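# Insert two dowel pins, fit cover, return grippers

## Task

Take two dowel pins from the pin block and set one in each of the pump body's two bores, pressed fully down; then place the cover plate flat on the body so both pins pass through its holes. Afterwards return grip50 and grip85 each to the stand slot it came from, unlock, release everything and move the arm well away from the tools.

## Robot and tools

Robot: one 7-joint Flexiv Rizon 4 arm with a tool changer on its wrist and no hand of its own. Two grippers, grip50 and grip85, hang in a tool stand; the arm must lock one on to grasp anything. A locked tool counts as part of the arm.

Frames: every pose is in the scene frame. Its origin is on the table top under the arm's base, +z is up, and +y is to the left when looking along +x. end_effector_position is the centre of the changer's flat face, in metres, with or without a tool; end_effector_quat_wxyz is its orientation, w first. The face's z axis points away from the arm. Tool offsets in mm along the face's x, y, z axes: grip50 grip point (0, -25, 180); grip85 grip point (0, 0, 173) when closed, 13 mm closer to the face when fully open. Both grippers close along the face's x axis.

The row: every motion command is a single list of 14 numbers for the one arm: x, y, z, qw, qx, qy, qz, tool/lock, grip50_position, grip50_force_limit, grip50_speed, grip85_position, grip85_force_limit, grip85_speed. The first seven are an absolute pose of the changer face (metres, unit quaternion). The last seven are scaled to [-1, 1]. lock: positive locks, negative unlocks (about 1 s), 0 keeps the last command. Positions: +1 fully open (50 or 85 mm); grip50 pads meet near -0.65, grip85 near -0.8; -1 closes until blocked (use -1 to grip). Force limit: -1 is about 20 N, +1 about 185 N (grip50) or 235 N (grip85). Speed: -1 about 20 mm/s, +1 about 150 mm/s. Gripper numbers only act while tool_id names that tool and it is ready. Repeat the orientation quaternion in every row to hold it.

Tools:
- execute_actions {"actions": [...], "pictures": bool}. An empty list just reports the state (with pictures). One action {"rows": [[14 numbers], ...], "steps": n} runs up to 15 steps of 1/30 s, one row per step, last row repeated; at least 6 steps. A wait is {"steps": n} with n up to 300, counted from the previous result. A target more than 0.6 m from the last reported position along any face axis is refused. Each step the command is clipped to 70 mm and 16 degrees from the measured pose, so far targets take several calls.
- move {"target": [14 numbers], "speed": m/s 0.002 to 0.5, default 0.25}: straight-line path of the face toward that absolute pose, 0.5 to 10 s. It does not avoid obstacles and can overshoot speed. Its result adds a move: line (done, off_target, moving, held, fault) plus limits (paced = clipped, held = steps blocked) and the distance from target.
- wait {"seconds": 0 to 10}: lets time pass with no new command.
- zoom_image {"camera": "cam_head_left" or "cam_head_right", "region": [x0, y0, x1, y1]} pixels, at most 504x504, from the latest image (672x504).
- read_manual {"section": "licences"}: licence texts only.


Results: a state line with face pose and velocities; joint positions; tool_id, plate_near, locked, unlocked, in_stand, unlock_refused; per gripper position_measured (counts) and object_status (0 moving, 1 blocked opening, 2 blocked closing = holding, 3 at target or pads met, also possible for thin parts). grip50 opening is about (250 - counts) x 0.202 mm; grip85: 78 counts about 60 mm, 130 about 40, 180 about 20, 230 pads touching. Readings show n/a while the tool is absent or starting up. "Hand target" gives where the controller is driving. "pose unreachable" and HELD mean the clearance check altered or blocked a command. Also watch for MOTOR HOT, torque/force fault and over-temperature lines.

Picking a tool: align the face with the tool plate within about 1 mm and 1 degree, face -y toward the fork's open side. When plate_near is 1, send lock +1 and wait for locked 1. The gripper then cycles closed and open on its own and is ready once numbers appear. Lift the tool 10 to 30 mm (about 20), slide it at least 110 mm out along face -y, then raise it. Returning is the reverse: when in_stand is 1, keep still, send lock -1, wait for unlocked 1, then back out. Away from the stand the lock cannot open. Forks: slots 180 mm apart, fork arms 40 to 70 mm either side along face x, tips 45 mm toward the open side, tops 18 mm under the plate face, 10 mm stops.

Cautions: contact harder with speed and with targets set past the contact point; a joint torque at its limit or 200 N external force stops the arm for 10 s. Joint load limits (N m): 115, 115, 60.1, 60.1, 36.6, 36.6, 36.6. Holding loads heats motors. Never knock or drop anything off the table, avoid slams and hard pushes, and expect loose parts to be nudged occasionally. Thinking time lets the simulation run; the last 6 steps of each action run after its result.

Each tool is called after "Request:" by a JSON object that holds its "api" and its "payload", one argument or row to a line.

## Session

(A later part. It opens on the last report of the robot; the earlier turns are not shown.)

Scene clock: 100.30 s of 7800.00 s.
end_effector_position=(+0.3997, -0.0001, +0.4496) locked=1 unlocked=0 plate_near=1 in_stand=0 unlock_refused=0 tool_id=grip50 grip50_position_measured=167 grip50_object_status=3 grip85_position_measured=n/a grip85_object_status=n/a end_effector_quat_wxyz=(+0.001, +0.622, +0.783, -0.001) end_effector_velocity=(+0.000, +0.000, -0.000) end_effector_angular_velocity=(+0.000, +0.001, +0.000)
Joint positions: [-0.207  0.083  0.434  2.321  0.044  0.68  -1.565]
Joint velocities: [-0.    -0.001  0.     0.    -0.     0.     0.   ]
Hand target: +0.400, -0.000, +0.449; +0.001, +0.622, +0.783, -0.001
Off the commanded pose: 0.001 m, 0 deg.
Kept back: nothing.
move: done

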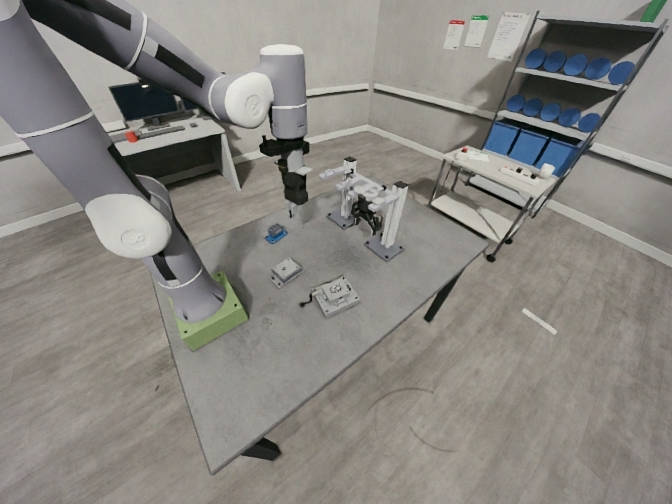

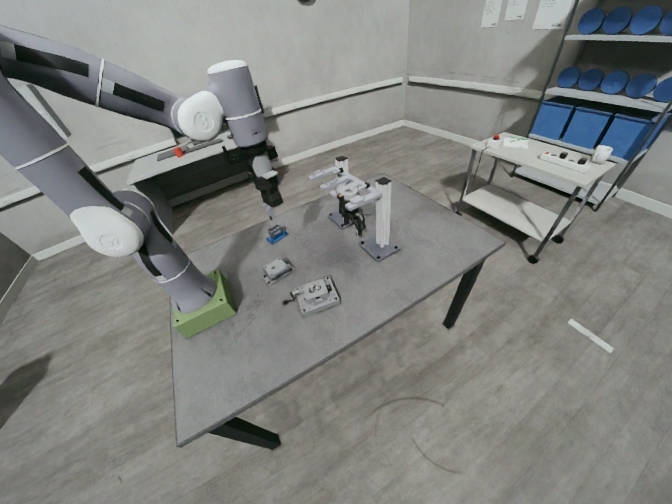

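Request:
{"api": "move", "payload": {
  "target": [0.415,0.2327,0.275,0,0.6225,0.7826,0,0,1,-1,0,1,0,0]
}}

Request:
{"api": "move", "payload": {
  "target": [0.415,0.2327,0.25,0,0.6225,0.7826,0,0,1,-1,0,1,0,0],
  "speed": 0.01
}}

Request:
{"api": "move", "payload": {
  "target": [0.415,0.2327,0.245,0,0.6225,0.7826,0,0,-1,-1,-1,1,0,0],
  "speed": 0.01
}}

Request:
{"api": "zoom_image", "payload": {
  "camera": "cam_head_left",
  "region": [258, 213, 298, 243]
}}

Scene clock: 102.07 s of 7800.00 s.
end_effector_position=(+0.4153, +0.2327, +0.2755) locked=1 unlocked=0 plate_near=1 in_stand=0 unlock_refused=0 tool_id=grip50 grip50_position_measured=3 grip50_object_status=3 grip85_position_measured=n/a grip85_object_status=n/a end_effector_quat_wxyz=(-0.001, +0.623, +0.782, +0.000) end_effector_velocity=(+0.001, -0.001, +0.001) end_effector_angular_velocity=(+0.001, -0.001, -0.004)
Joint positions: [ 0.237 -0.512  0.38   2.319 -0.502  1.191 -0.719]
Joint velocities: [-0.002  0.001  0.     0.     0.001  0.     0.001]
Hand target: +0.415, +0.233, +0.276; -0.001, +0.623, +0.782, +0.001
Off the commanded pose: 0.001 m, 0 deg.
Kept back: nothing.
move: done

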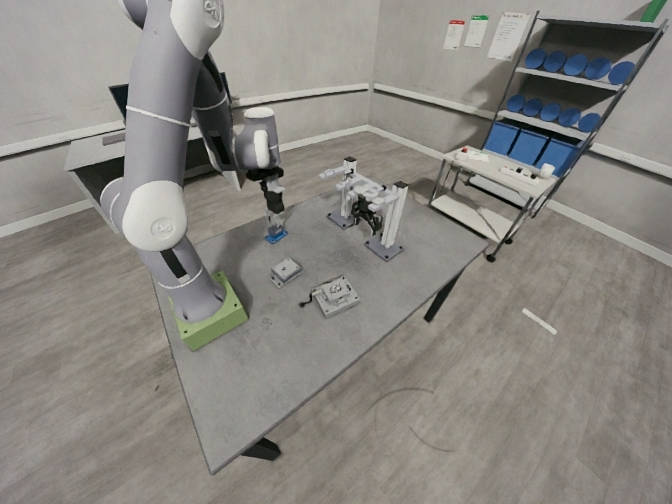

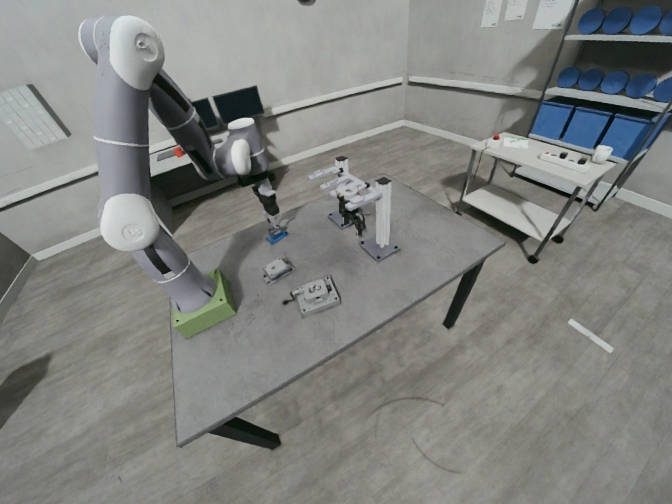

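Scene clock: 104.83 s of 7800.00 s.
end_effector_position=(+0.4151, +0.2327, +0.2501) locked=1 unlocked=0 plate_near=1 in_stand=0 unlock_refused=0 tool_id=grip50 grip50_position_measured=3 grip50_object_status=3 grip85_position_measured=n/a grip85_object_status=n/a end_effector_quat_wxyz=(-0.000, +0.623, +0.783, +0.000) end_effector_velocity=(+0.000, -0.000, -0.000) end_effector_angular_velocity=(-0.000, -0.000, -0.000)
Joint positions: [ 0.292 -0.567  0.301  2.332 -0.56   1.269 -0.676]
Joint velocities: [ 0.001  0.    -0.001 -0.     0.     0.    -0.   ]
Hand target: +0.415, +0.233, +0.250; -0.000, +0.623, +0.783, +0.000
Off the commanded pose: 0.000 m, 0 deg.
Kept back: nothing.
move: done

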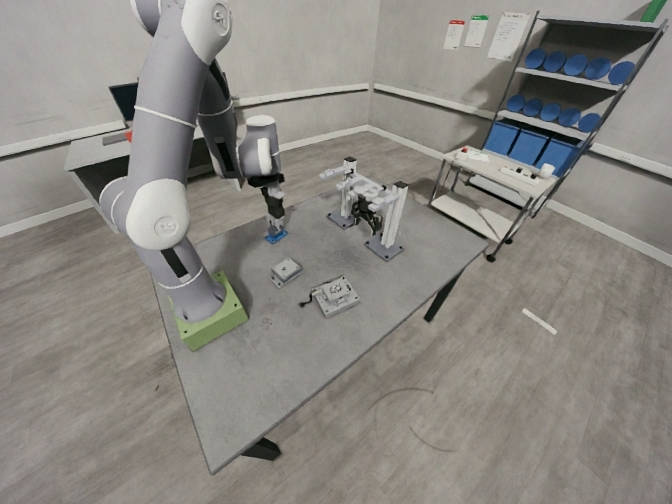

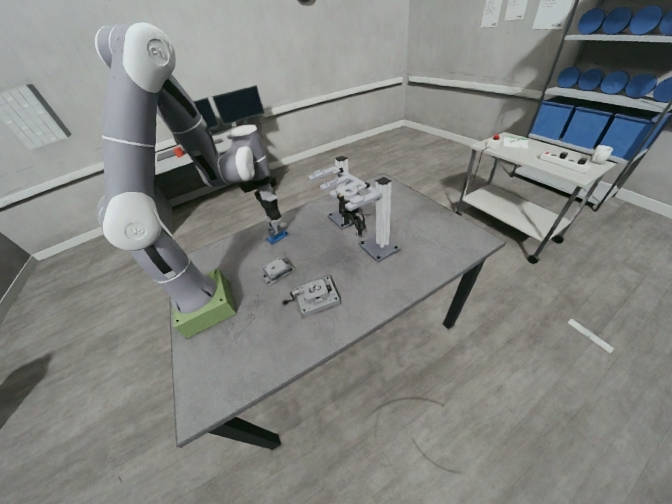

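Scene clock: 105.57 s of 7800.00 s.
end_effector_position=(+0.4148, +0.2347, +0.2464) locked=1 unlocked=0 plate_near=1 in_stand=0 unlock_refused=0 tool_id=grip50 grip50_position_measured=55 grip50_object_status=2 grip85_position_measured=n/a grip85_object_status=n/a end_effector_quat_wxyz=(-0.000, +0.621, +0.784, +0.002) end_effector_velocity=(-0.000, +0.000, -0.000) end_effector_angular_velocity=(-0.000, +0.000, +0.003)
Joint positions: [ 0.303 -0.577  0.288  2.333 -0.572  1.286 -0.668]
Joint velocities: [-0.    -0.     0.     0.    -0.001 -0.    -0.001]
Hand target: +0.415, +0.233, +0.245; -0.000, +0.623, +0.783, +0.000
Off the commanded pose: 0.003 m, 0 deg.
Kept back: nothing.
move: done

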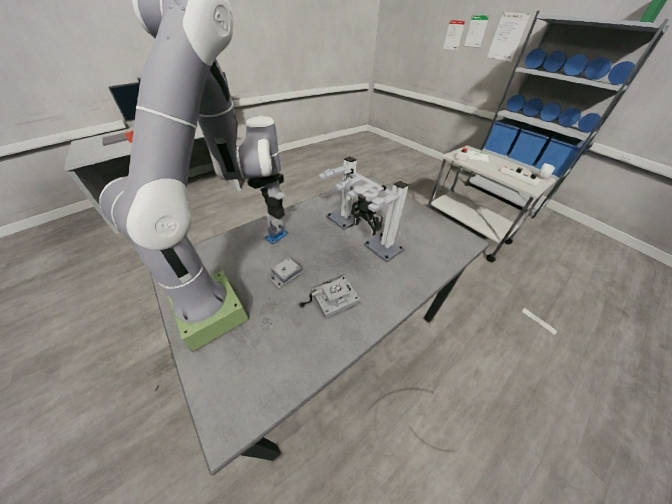

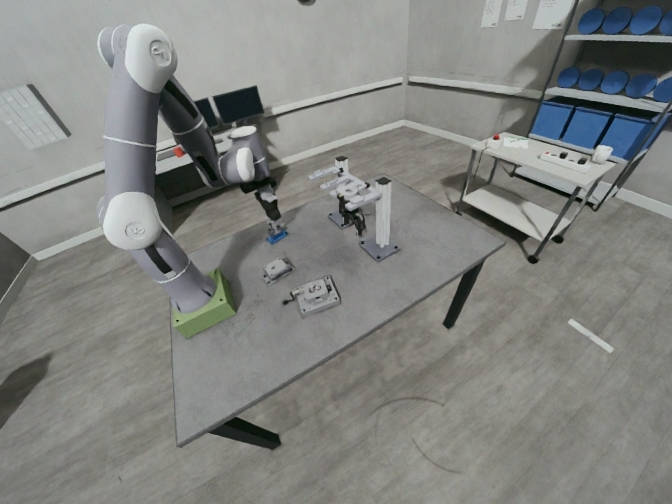

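Region (258, 213, 298, 243) of cam_head_left's 672x504 image, scaled by 12.600, with more detail than that image has; it fills the top 378 rows of this view, and the rest is white.

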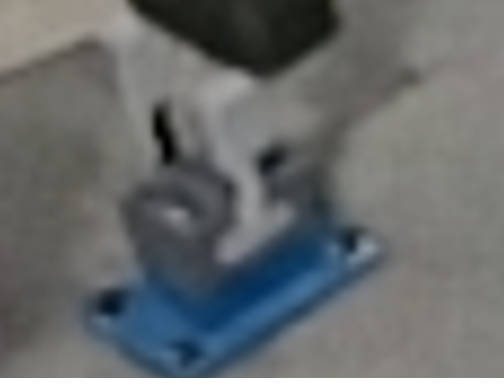

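Request:
{"api": "move", "payload": {
  "target": [0.4143,0.2357,0.246,0,0.6225,0.7826,0,0,0.9,-1,-1,1,0,0],
  "speed": 0.01
}}

Request:
{"api": "move", "payload": {
  "target": [0.4143,0.2357,0.246,0,0.6225,0.7826,0,0,-1,-1,-1,1,0,0],
  "speed": 0.01
}}

Scene clock: 106.53 s of 7800.00 s.
end_effector_position=(+0.4144, +0.2357, +0.2461) locked=1 unlocked=0 plate_near=1 in_stand=0 unlock_refused=0 tool_id=grip50 grip50_position_measured=18 grip50_object_status=3 grip85_position_measured=n/a grip85_object_status=n/a end_effector_quat_wxyz=(+0.000, +0.622, +0.783, +0.000) end_effector_velocity=(-0.000, +0.000, +0.000) end_effector_angular_velocity=(+0.000, +0.000, +0.001)
Joint positions: [ 0.305 -0.577  0.289  2.331 -0.57   1.28  -0.664]
Joint velocities: [-0.     0.     0.     0.     0.     0.    -0.001]
Hand target: +0.414, +0.236, +0.246; +0.000, +0.623, +0.783, +0.000
Off the commanded pose: 0.000 m, 0 deg.
Kept back: nothing.
move: done

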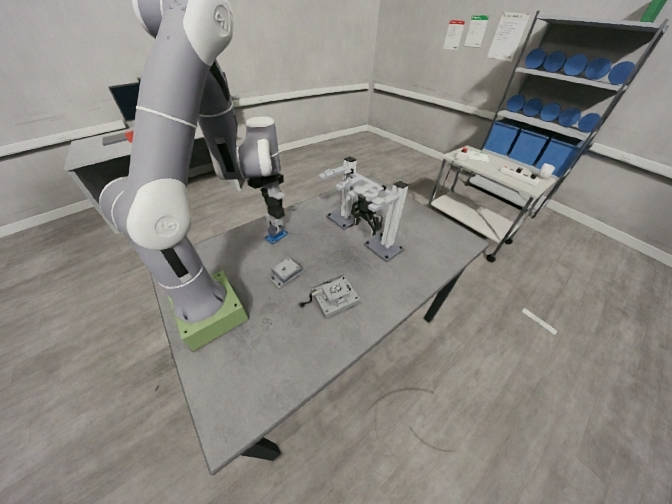

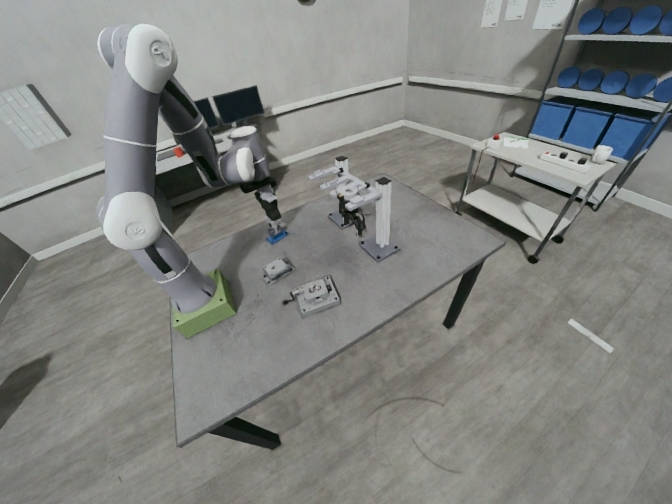

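Scene clock: 107.23 s of 7800.00 s.
end_effector_position=(+0.4144, +0.2357, +0.2461) locked=1 unlocked=0 plate_near=1 in_stand=0 unlock_refused=0 tool_id=grip50 grip50_position_measured=55 grip50_object_status=2 grip85_position_measured=n/a grip85_object_status=n/a end_effector_quat_wxyz=(+0.000, +0.622, +0.783, +0.000) end_effector_velocity=(+0.000, +0.000, -0.000) end_effector_angular_velocity=(-0.000, -0.000, +0.000)
Joint positions: [ 0.305 -0.577  0.289  2.331 -0.57   1.28  -0.664]
Joint velocities: [ 0.    -0.    -0.    -0.    -0.001 -0.     0.   ]
Hand target: +0.414, +0.236, +0.246; +0.000, +0.623, +0.783, +0.000
Off the commanded pose: 0.000 m, 0 deg.
Kept back: nothing.
move: done

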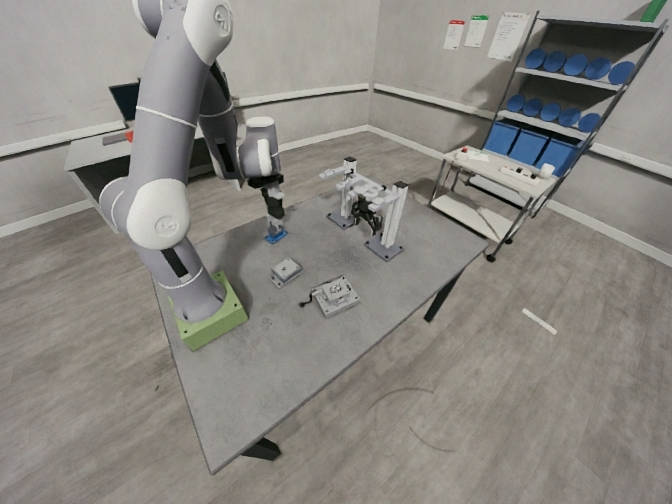

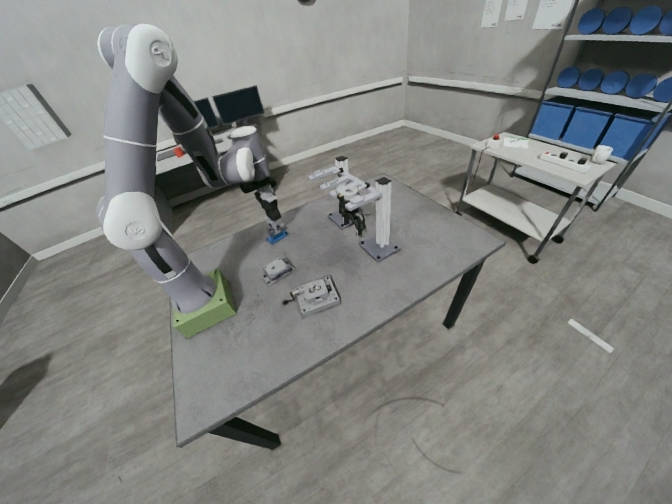

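Centered. Now scan along v on this line with opening ~14 mm.

Request:
{"api": "move", "payload": {
  "target": [0.4143,0.2357,0.246,0,0.6225,0.7826,0,0,0.9,-1,0,1,0,0]
}}

Request:
{"api": "move", "payload": {
  "target": [0.4094,0.2346,0.258,0,0.6225,0.7826,0,0,0.9,-1,0,1,0,0],
  "speed": 0.03
}}

Request:
{"api": "move", "payload": {
  "target": [0.4094,0.2346,0.256,0,0.6225,0.7826,0,0,-0.2,0,0,1,0,0],
  "speed": 0.004
}}

Request:
{"api": "move", "payload": {
  "target": [0.4089,0.234,0.252,0,0.6225,0.7826,0,0,-0.2,0,0,1,0,0],
  "speed": 0.004
}}

Request:
{"api": "move", "payload": {
  "target": [0.4196,0.2365,0.252,0,0.6225,0.7826,0,0,-0.2,0,0,1,0,0],
  "speed": 0.002
}}

Scene clock: 108.30 s of 7800.00 s.
end_effector_position=(+0.4144, +0.2357, +0.2461) locked=1 unlocked=0 plate_near=1 in_stand=0 unlock_refused=0 tool_id=grip50 grip50_position_measured=18 grip50_object_status=3 grip85_position_measured=n/a grip85_object_status=n/a end_effector_quat_wxyz=(+0.000, +0.622, +0.783, +0.000) end_effector_velocity=(+0.000, +0.000, -0.000) end_effector_angular_velocity=(-0.000, -0.000, +0.001)
Joint positions: [ 0.305 -0.577  0.289  2.331 -0.57   1.28  -0.664]
Joint velocities: [-0. -0. -0. -0. -0.  0. -0.]
Hand target: +0.414, +0.236, +0.246; +0.000, +0.623, +0.783, +0.000
Off the commanded pose: 0.000 m, 0 deg.
Kept back: nothing.
move: done

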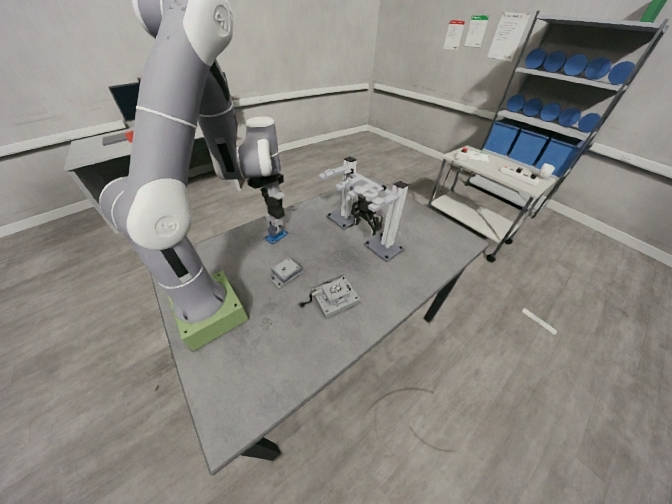

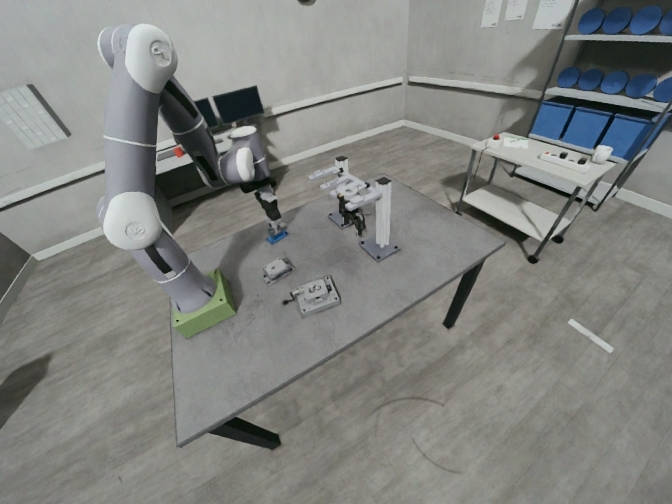

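Scene clock: 109.00 s of 7800.00 s.
end_effector_position=(+0.4094, +0.2347, +0.2581) locked=1 unlocked=0 plate_near=1 in_stand=0 unlock_refused=0 tool_id=grip50 grip50_position_measured=18 grip50_object_status=3 grip85_position_measured=n/a grip85_object_status=n/a end_effector_quat_wxyz=(+0.000, +0.623, +0.783, +0.000) end_effector_velocity=(+0.000, -0.000, -0.000) end_effector_angular_velocity=(+0.000, +0.000, -0.001)
Joint positions: [ 0.286 -0.544  0.322  2.341 -0.547  1.253 -0.675]
Joint velocities: [-0.001 -0.     0.    -0.     0.001 -0.    -0.   ]
Hand target: +0.409, +0.235, +0.258; +0.000, +0.622, +0.783, -0.000
Off the commanded pose: 0.000 m, 0 deg.
Kept back: nothing.
move: done

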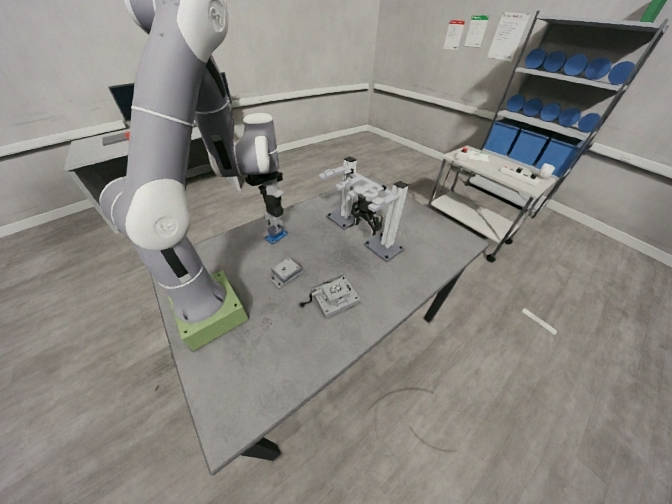

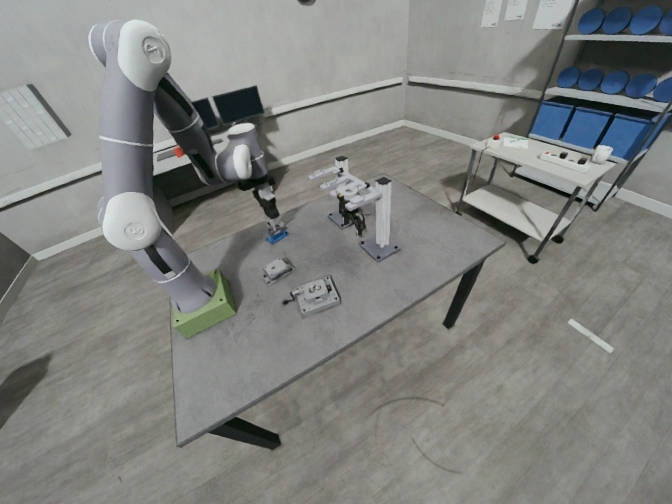

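Scene clock: 109.73 s of 7800.00 s.
end_effector_position=(+0.4095, +0.2346, +0.2561) locked=1 unlocked=0 plate_near=1 in_stand=0 unlock_refused=0 tool_id=grip50 grip50_position_measured=182 grip50_object_status=3 grip85_position_measured=n/a grip85_object_status=n/a end_effector_quat_wxyz=(+0.000, +0.622, +0.783, -0.000) end_effector_velocity=(+0.000, +0.000, -0.000) end_effector_angular_velocity=(-0.000, -0.000, +0.000)
Joint positions: [ 0.29  -0.548  0.315  2.341 -0.55   1.258 -0.673]
Joint velocities: [ 0.001 -0.    -0.001  0.     0.     0.    -0.   ]
Hand target: +0.409, +0.235, +0.256; -0.000, +0.623, +0.783, +0.000
Off the commanded pose: 0.000 m, 0 deg.
Kept back: nothing.
move: done

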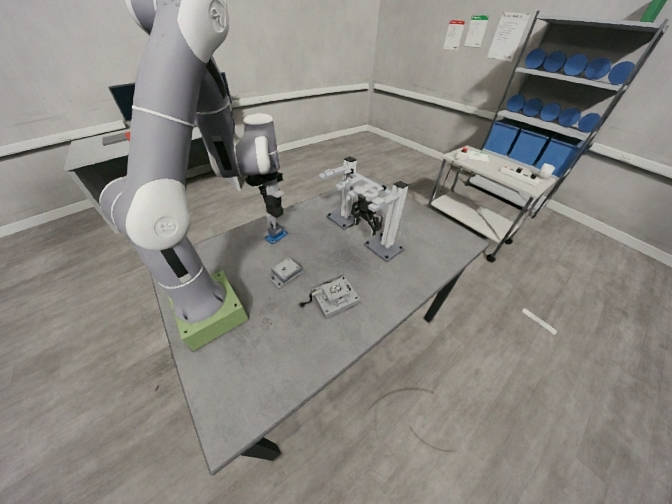

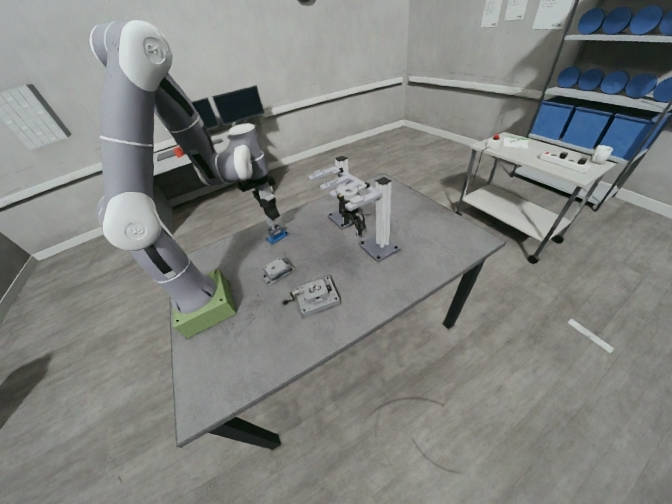

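Scene clock: 111.00 s of 7800.00 s.
end_effector_position=(+0.4097, +0.2347, +0.2533) locked=1 unlocked=0 plate_near=1 in_stand=0 unlock_refused=0 tool_id=grip50 grip50_position_measured=182 grip50_object_status=3 grip85_position_measured=n/a grip85_object_status=n/a end_effector_quat_wxyz=(+0.000, +0.622, +0.783, +0.002) end_effector_velocity=(-0.000, +0.000, -0.000) end_effector_angular_velocity=(+0.000, +0.000, -0.001)
Joint positions: [ 0.3   -0.554  0.302  2.344 -0.558  1.273 -0.667]
Joint velocities: [ 0.    -0.    -0.    -0.     0.     0.     0.001]
Hand target: +0.409, +0.234, +0.252; -0.000, +0.623, +0.783, +0.000
Off the commanded pose: 0.002 m, 0 deg.
Kept back: nothing.
move: done

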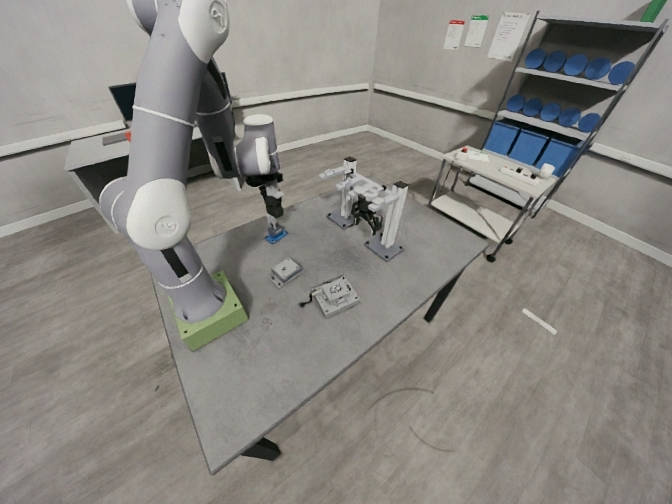

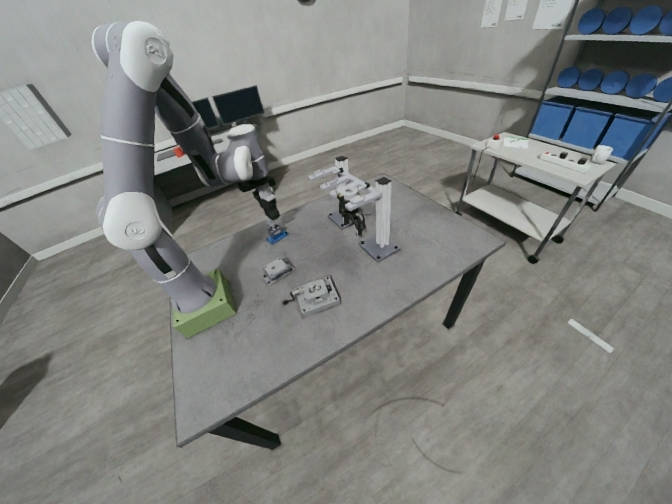

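Scene clock: 116.27 s of 7800.00 s.
end_effector_position=(+0.4203, +0.2374, +0.2534) locked=1 unlocked=0 plate_near=1 in_stand=0 unlock_refused=0 tool_id=grip50 grip50_position_measured=182 grip50_object_status=3 grip85_position_measured=n/a grip85_object_status=n/a end_effector_quat_wxyz=(+0.000, +0.622, +0.783, +0.002) end_effector_velocity=(+0.000, -0.000, +0.000) end_effector_angular_velocity=(+0.000, -0.000, +0.000)
Joint positions: [ 0.283 -0.569  0.315  2.312 -0.558  1.252 -0.679]
Joint velocities: [-0.     0.     0.    -0.     0.    -0.    -0.001]
Hand target: +0.420, +0.237, +0.252; +0.000, +0.623, +0.783, +0.000
Off the commanded pose: 0.002 m, 0 deg.
Kept back: nothing.
move: done

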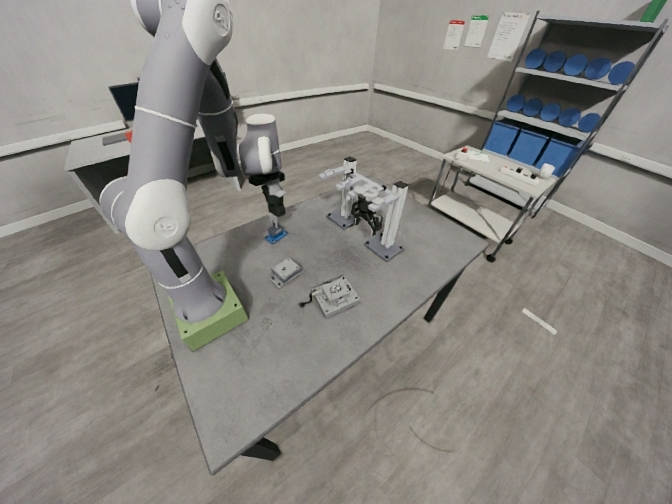

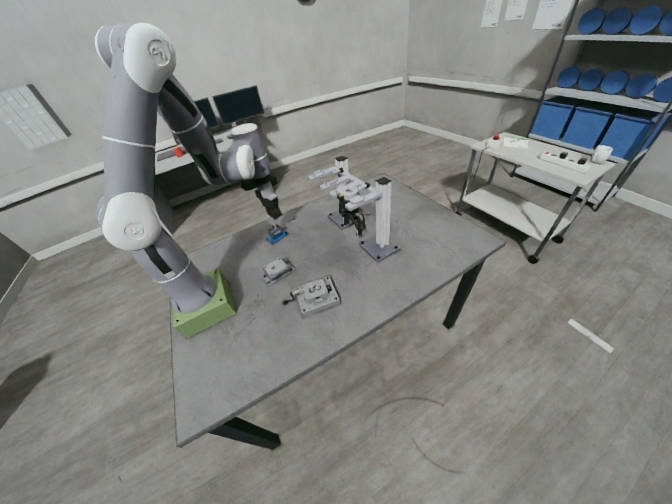

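Request:
{"api": "move", "payload": {
  "target": [0.4146,0.2358,0.252,0,0.6225,0.7826,0,0,-0.2,0,0,1,0,0],
  "speed": 0.003
}}

Request:
{"api": "zoom_image", "payload": {
  "camera": "cam_head_left",
  "region": [258, 213, 298, 243]
}}

Request:
{"api": "zoom_image", "payload": {
  "camera": "cam_head_right",
  "region": [258, 213, 298, 243]
}}

Scene clock: 118.77 s of 7800.00 s.
end_effector_position=(+0.4157, +0.2367, +0.2533) locked=1 unlocked=0 plate_near=1 in_stand=0 unlock_refused=0 tool_id=grip50 grip50_position_measured=182 grip50_object_status=3 grip85_position_measured=n/a grip85_object_status=n/a end_effector_quat_wxyz=(+0.000, +0.622, +0.783, +0.002) end_effector_velocity=(+0.000, -0.000, +0.000) end_effector_angular_velocity=(+0.000, -0.000, -0.000)
Joint positions: [ 0.29  -0.563  0.31   2.326 -0.56   1.262 -0.672]
Joint velocities: [ 0.  0. -0. -0.  0. -0.  0.]
Hand target: +0.415, +0.236, +0.252; +0.000, +0.623, +0.783, -0.000
Off the commanded pose: 0.002 m, 0 deg.
Kept back: nothing.
move: done

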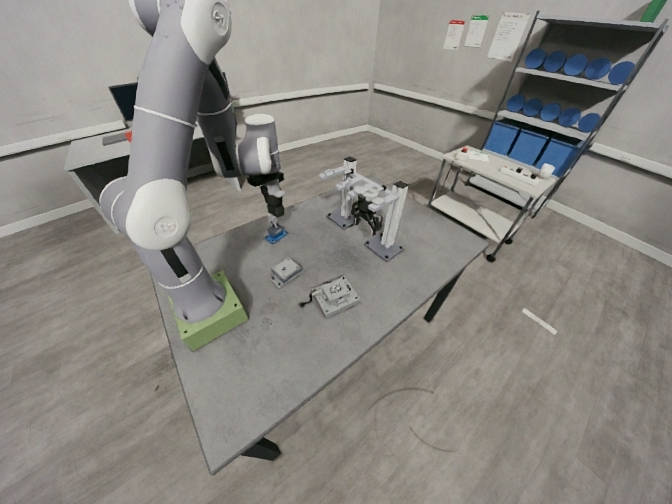

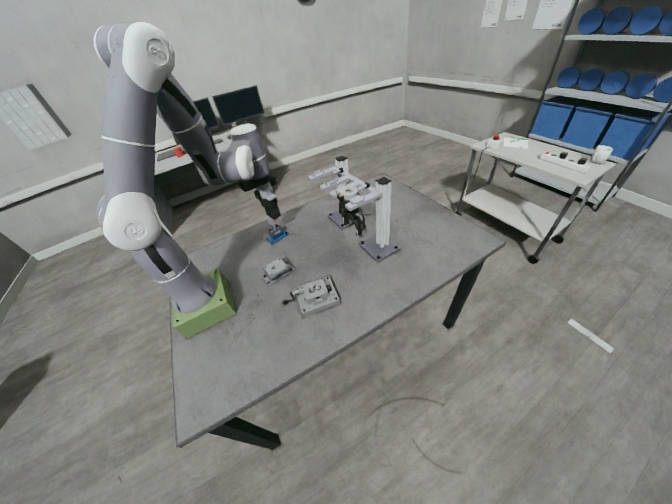

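Region (258, 213, 298, 243) of cam_head_left's 672x504 image, scaled by 12.600, with more detail than that image has; it fills the top 378 rows of this view, and the rest is white.

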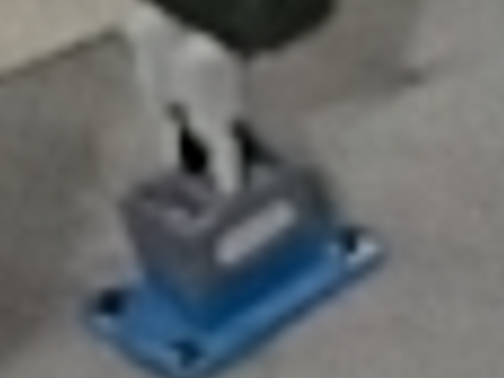

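Region (258, 213, 298, 243) of cam_head_right's 672x504 image, scaled by 12.600, with more detail than that image has; it fills the top 378 rows of this view, and the rest is white.

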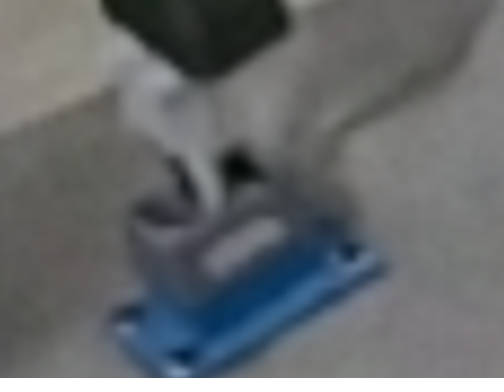

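Request:
{"api": "move", "payload": {
  "target": [0.4099,0.2342,0.252,0,0.6225,0.7826,0,0,-0.3,0,-1,1,0,0],
  "speed": 0.002
}}

Request:
{"api": "move", "payload": {
  "target": [0.4186,0.2362,0.252,0,0.6225,0.7826,0,0,-0.3,0,-1,1,0,0],
  "speed": 0.002
}}

Scene clock: 122.70 s of 7800.00 s.
end_effector_position=(+0.4110, +0.2351, +0.2533) locked=1 unlocked=0 plate_near=1 in_stand=0 unlock_refused=0 tool_id=grip50 grip50_position_measured=198 grip50_object_status=3 grip85_position_measured=n/a grip85_object_status=n/a end_effector_quat_wxyz=(+0.000, +0.622, +0.783, +0.002) end_effector_velocity=(-0.000, -0.000, -0.000) end_effector_angular_velocity=(-0.001, +0.000, +0.001)
Joint positions: [ 0.296 -0.556  0.304  2.341 -0.561  1.272 -0.667]
Joint velocities: [ 0.    -0.    -0.     0.    -0.    -0.    -0.001]
Hand target: +0.410, +0.234, +0.252; +0.000, +0.623, +0.783, -0.000
Off the commanded pose: 0.002 m, 0 deg.
Kept back: nothing.
move: done

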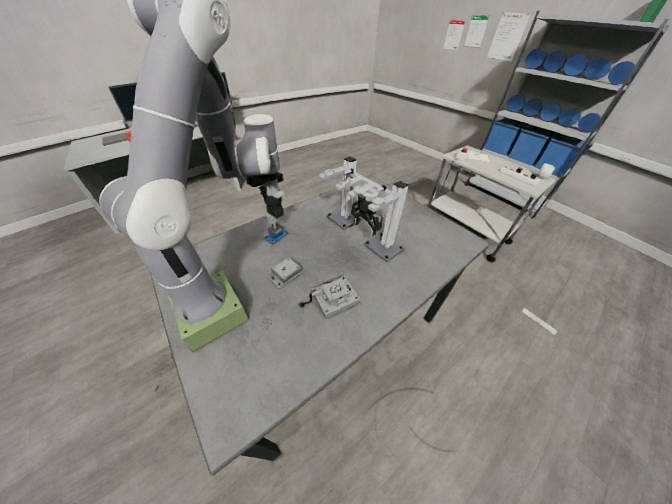

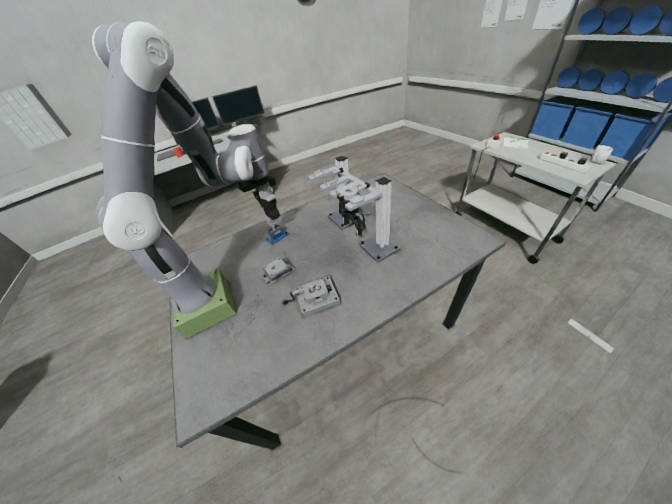

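Scene clock: 126.83 s of 7800.00 s.
end_effector_position=(+0.4186, +0.2363, +0.2522) locked=1 unlocked=0 plate_near=1 in_stand=0 unlock_refused=0 tool_id=grip50 grip50_position_measured=198 grip50_object_status=3 grip85_position_measured=n/a grip85_object_status=n/a end_effector_quat_wxyz=(+0.000, +0.623, +0.783, +0.000) end_effector_velocity=(+0.000, -0.000, -0.000) end_effector_angular_velocity=(+0.000, -0.000, -0.001)
Joint positions: [ 0.282 -0.57   0.315  2.316 -0.561  1.253 -0.676]
Joint velocities: [-0.    -0.     0.    -0.    -0.     0.     0.001]
Hand target: +0.419, +0.236, +0.252; +0.000, +0.623, +0.783, +0.000
Off the commanded pose: 0.000 m, 0 deg.
Kept back: nothing.
move: done

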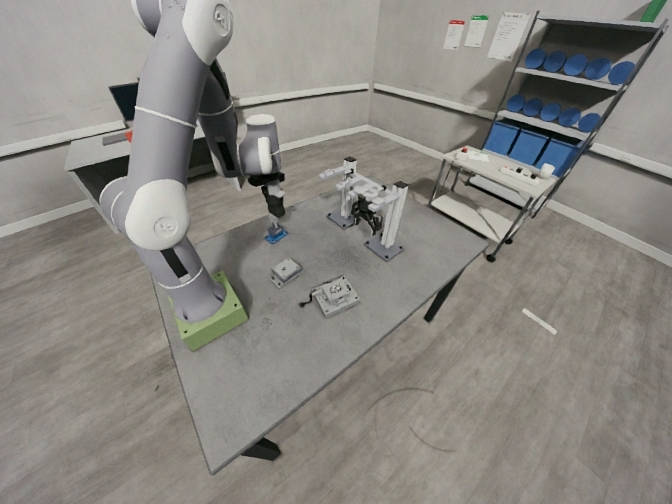

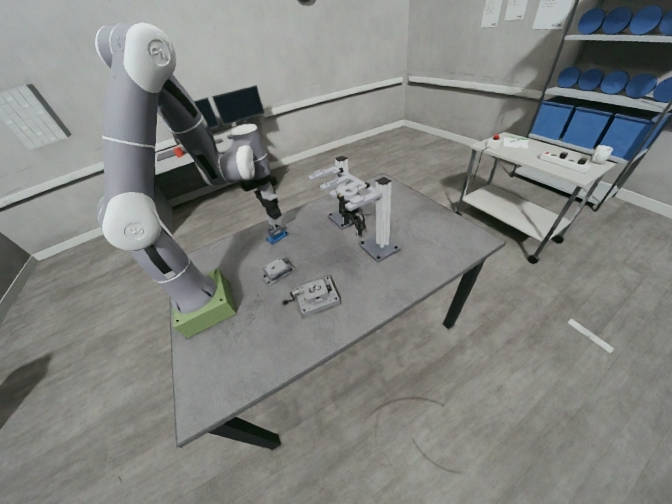

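In the slot. Find edges: push +v limit.

Request:
{"api": "move", "payload": {
  "target": [0.4184,0.2366,0.249,0,0.6225,0.7826,0,0,-0.3,0,-1,1,0,0],
  "speed": 0.003
}}

Request:
{"api": "move", "payload": {
  "target": [0.4213,0.2373,0.249,0,0.6225,0.7826,0,0,-0.3,0,-1,1,0,0],
  "speed": 0.002
}}

Request:
{"api": "move", "payload": {
  "target": [0.4155,0.2359,0.249,0,0.6225,0.7826,0,0,-0.3,0,-1,1,0,0],
  "speed": 0.002
}}

Scene clock: 128.33 s of 7800.00 s.
end_effector_position=(+0.4185, +0.2366, +0.2491) locked=1 unlocked=0 plate_near=1 in_stand=0 unlock_refused=0 tool_id=grip50 grip50_position_measured=198 grip50_object_status=3 grip85_position_measured=n/a grip85_object_status=n/a end_effector_quat_wxyz=(+0.000, +0.622, +0.783, +0.000) end_effector_velocity=(+0.000, -0.000, -0.000) end_effector_angular_velocity=(-0.000, -0.000, -0.001)
Joint positions: [ 0.29  -0.577  0.305  2.317 -0.565  1.262 -0.672]
Joint velocities: [ 0.001 -0.    -0.001 -0.     0.001  0.     0.   ]
Hand target: +0.418, +0.237, +0.249; -0.000, +0.623, +0.783, +0.000
Off the commanded pose: 0.000 m, 0 deg.
Kept back: nothing.
move: done

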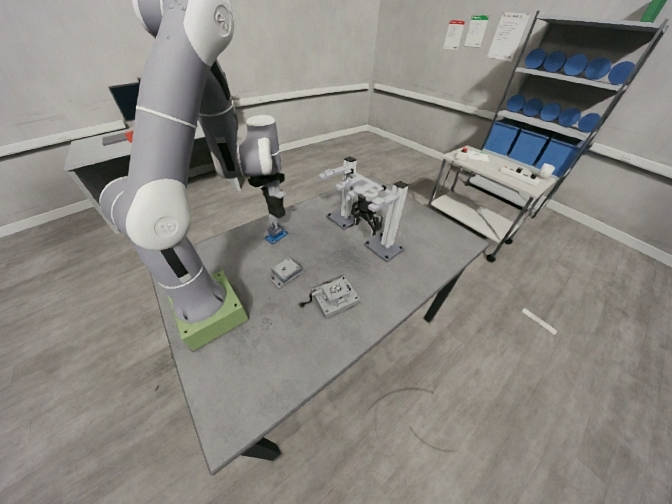

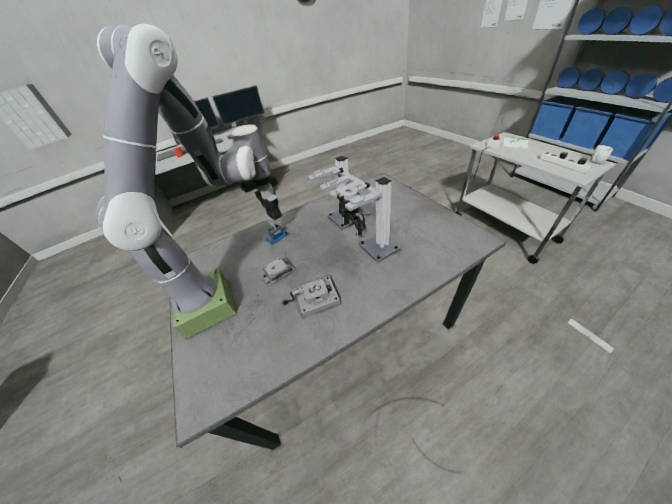

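Scene clock: 130.00 s of 7800.00 s.
end_effector_position=(+0.4206, +0.2371, +0.2486) locked=1 unlocked=0 plate_near=1 in_stand=0 unlock_refused=0 tool_id=grip50 grip50_position_measured=198 grip50_object_status=3 grip85_position_measured=n/a grip85_object_status=n/a end_effector_quat_wxyz=(-0.000, +0.622, +0.783, -0.001) end_effector_velocity=(-0.000, -0.000, -0.000) end_effector_angular_velocity=(-0.000, +0.000, -0.000)
Joint positions: [ 0.286 -0.581  0.309  2.31  -0.565  1.256 -0.675]
Joint velocities: [-0.  0.  0.  0.  0. -0.  0.]
Hand target: +0.421, +0.237, +0.249; +0.000, +0.623, +0.783, +0.000
Off the commanded pose: 0.001 m, 0 deg.
Kept back: nothing.
move: done

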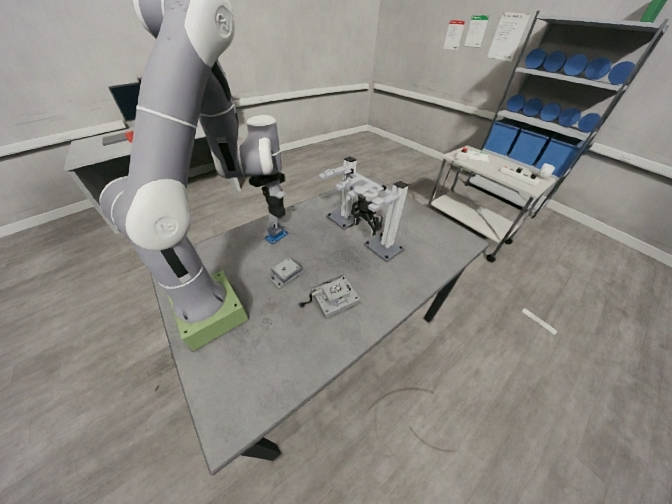

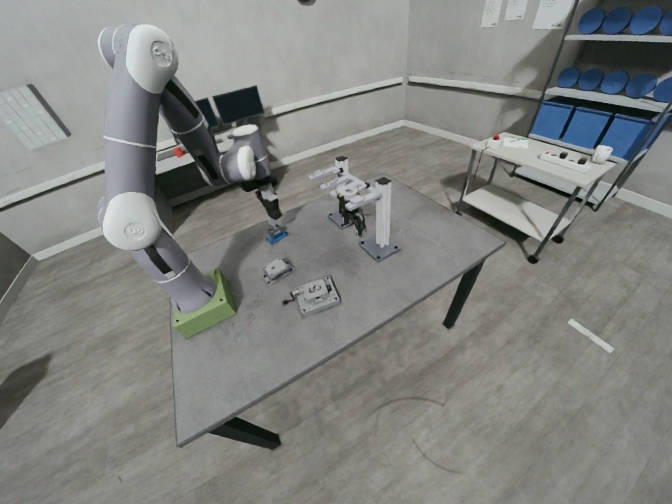

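Scene clock: 132.87 s of 7800.00 s.
end_effector_position=(+0.4161, +0.2360, +0.2493) locked=1 unlocked=0 plate_near=1 in_stand=0 unlock_refused=0 tool_id=grip50 grip50_position_measured=198 grip50_object_status=3 grip85_position_measured=n/a grip85_object_status=n/a end_effector_quat_wxyz=(+0.000, +0.623, +0.783, +0.001) end_effector_velocity=(-0.000, -0.000, +0.000) end_effector_angular_velocity=(+0.000, +0.000, -0.001)
Joint positions: [ 0.295 -0.573  0.301  2.325 -0.565  1.268 -0.669]
Joint velocities: [ 0.     0.    -0.     0.     0.001  0.     0.001]
Hand target: +0.415, +0.236, +0.249; -0.000, +0.623, +0.783, -0.000
Off the commanded pose: 0.001 m, 0 deg.
Kept back: nothing.
move: done

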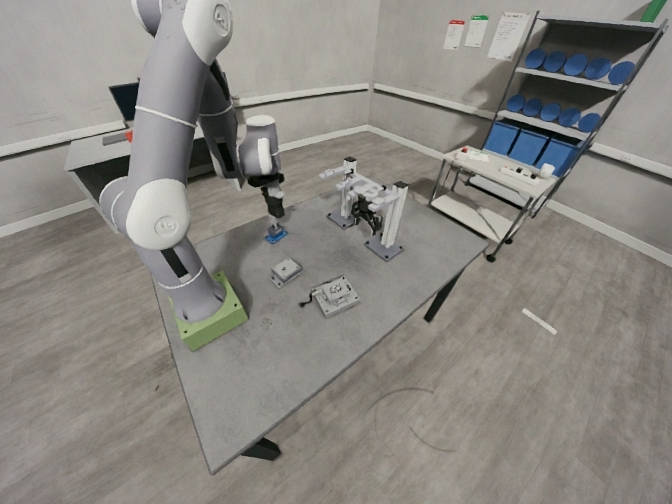

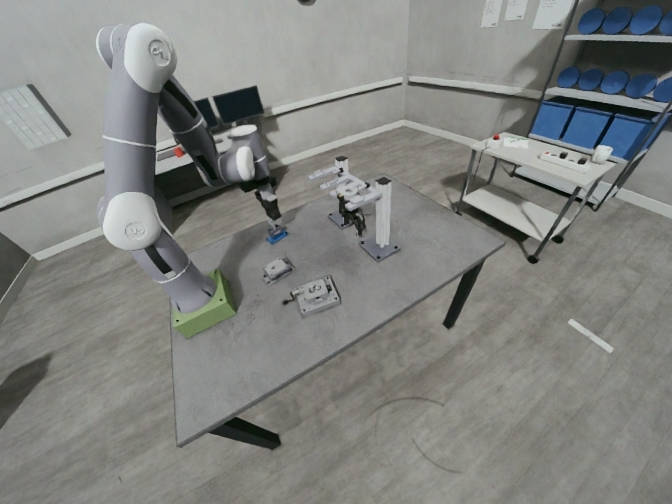

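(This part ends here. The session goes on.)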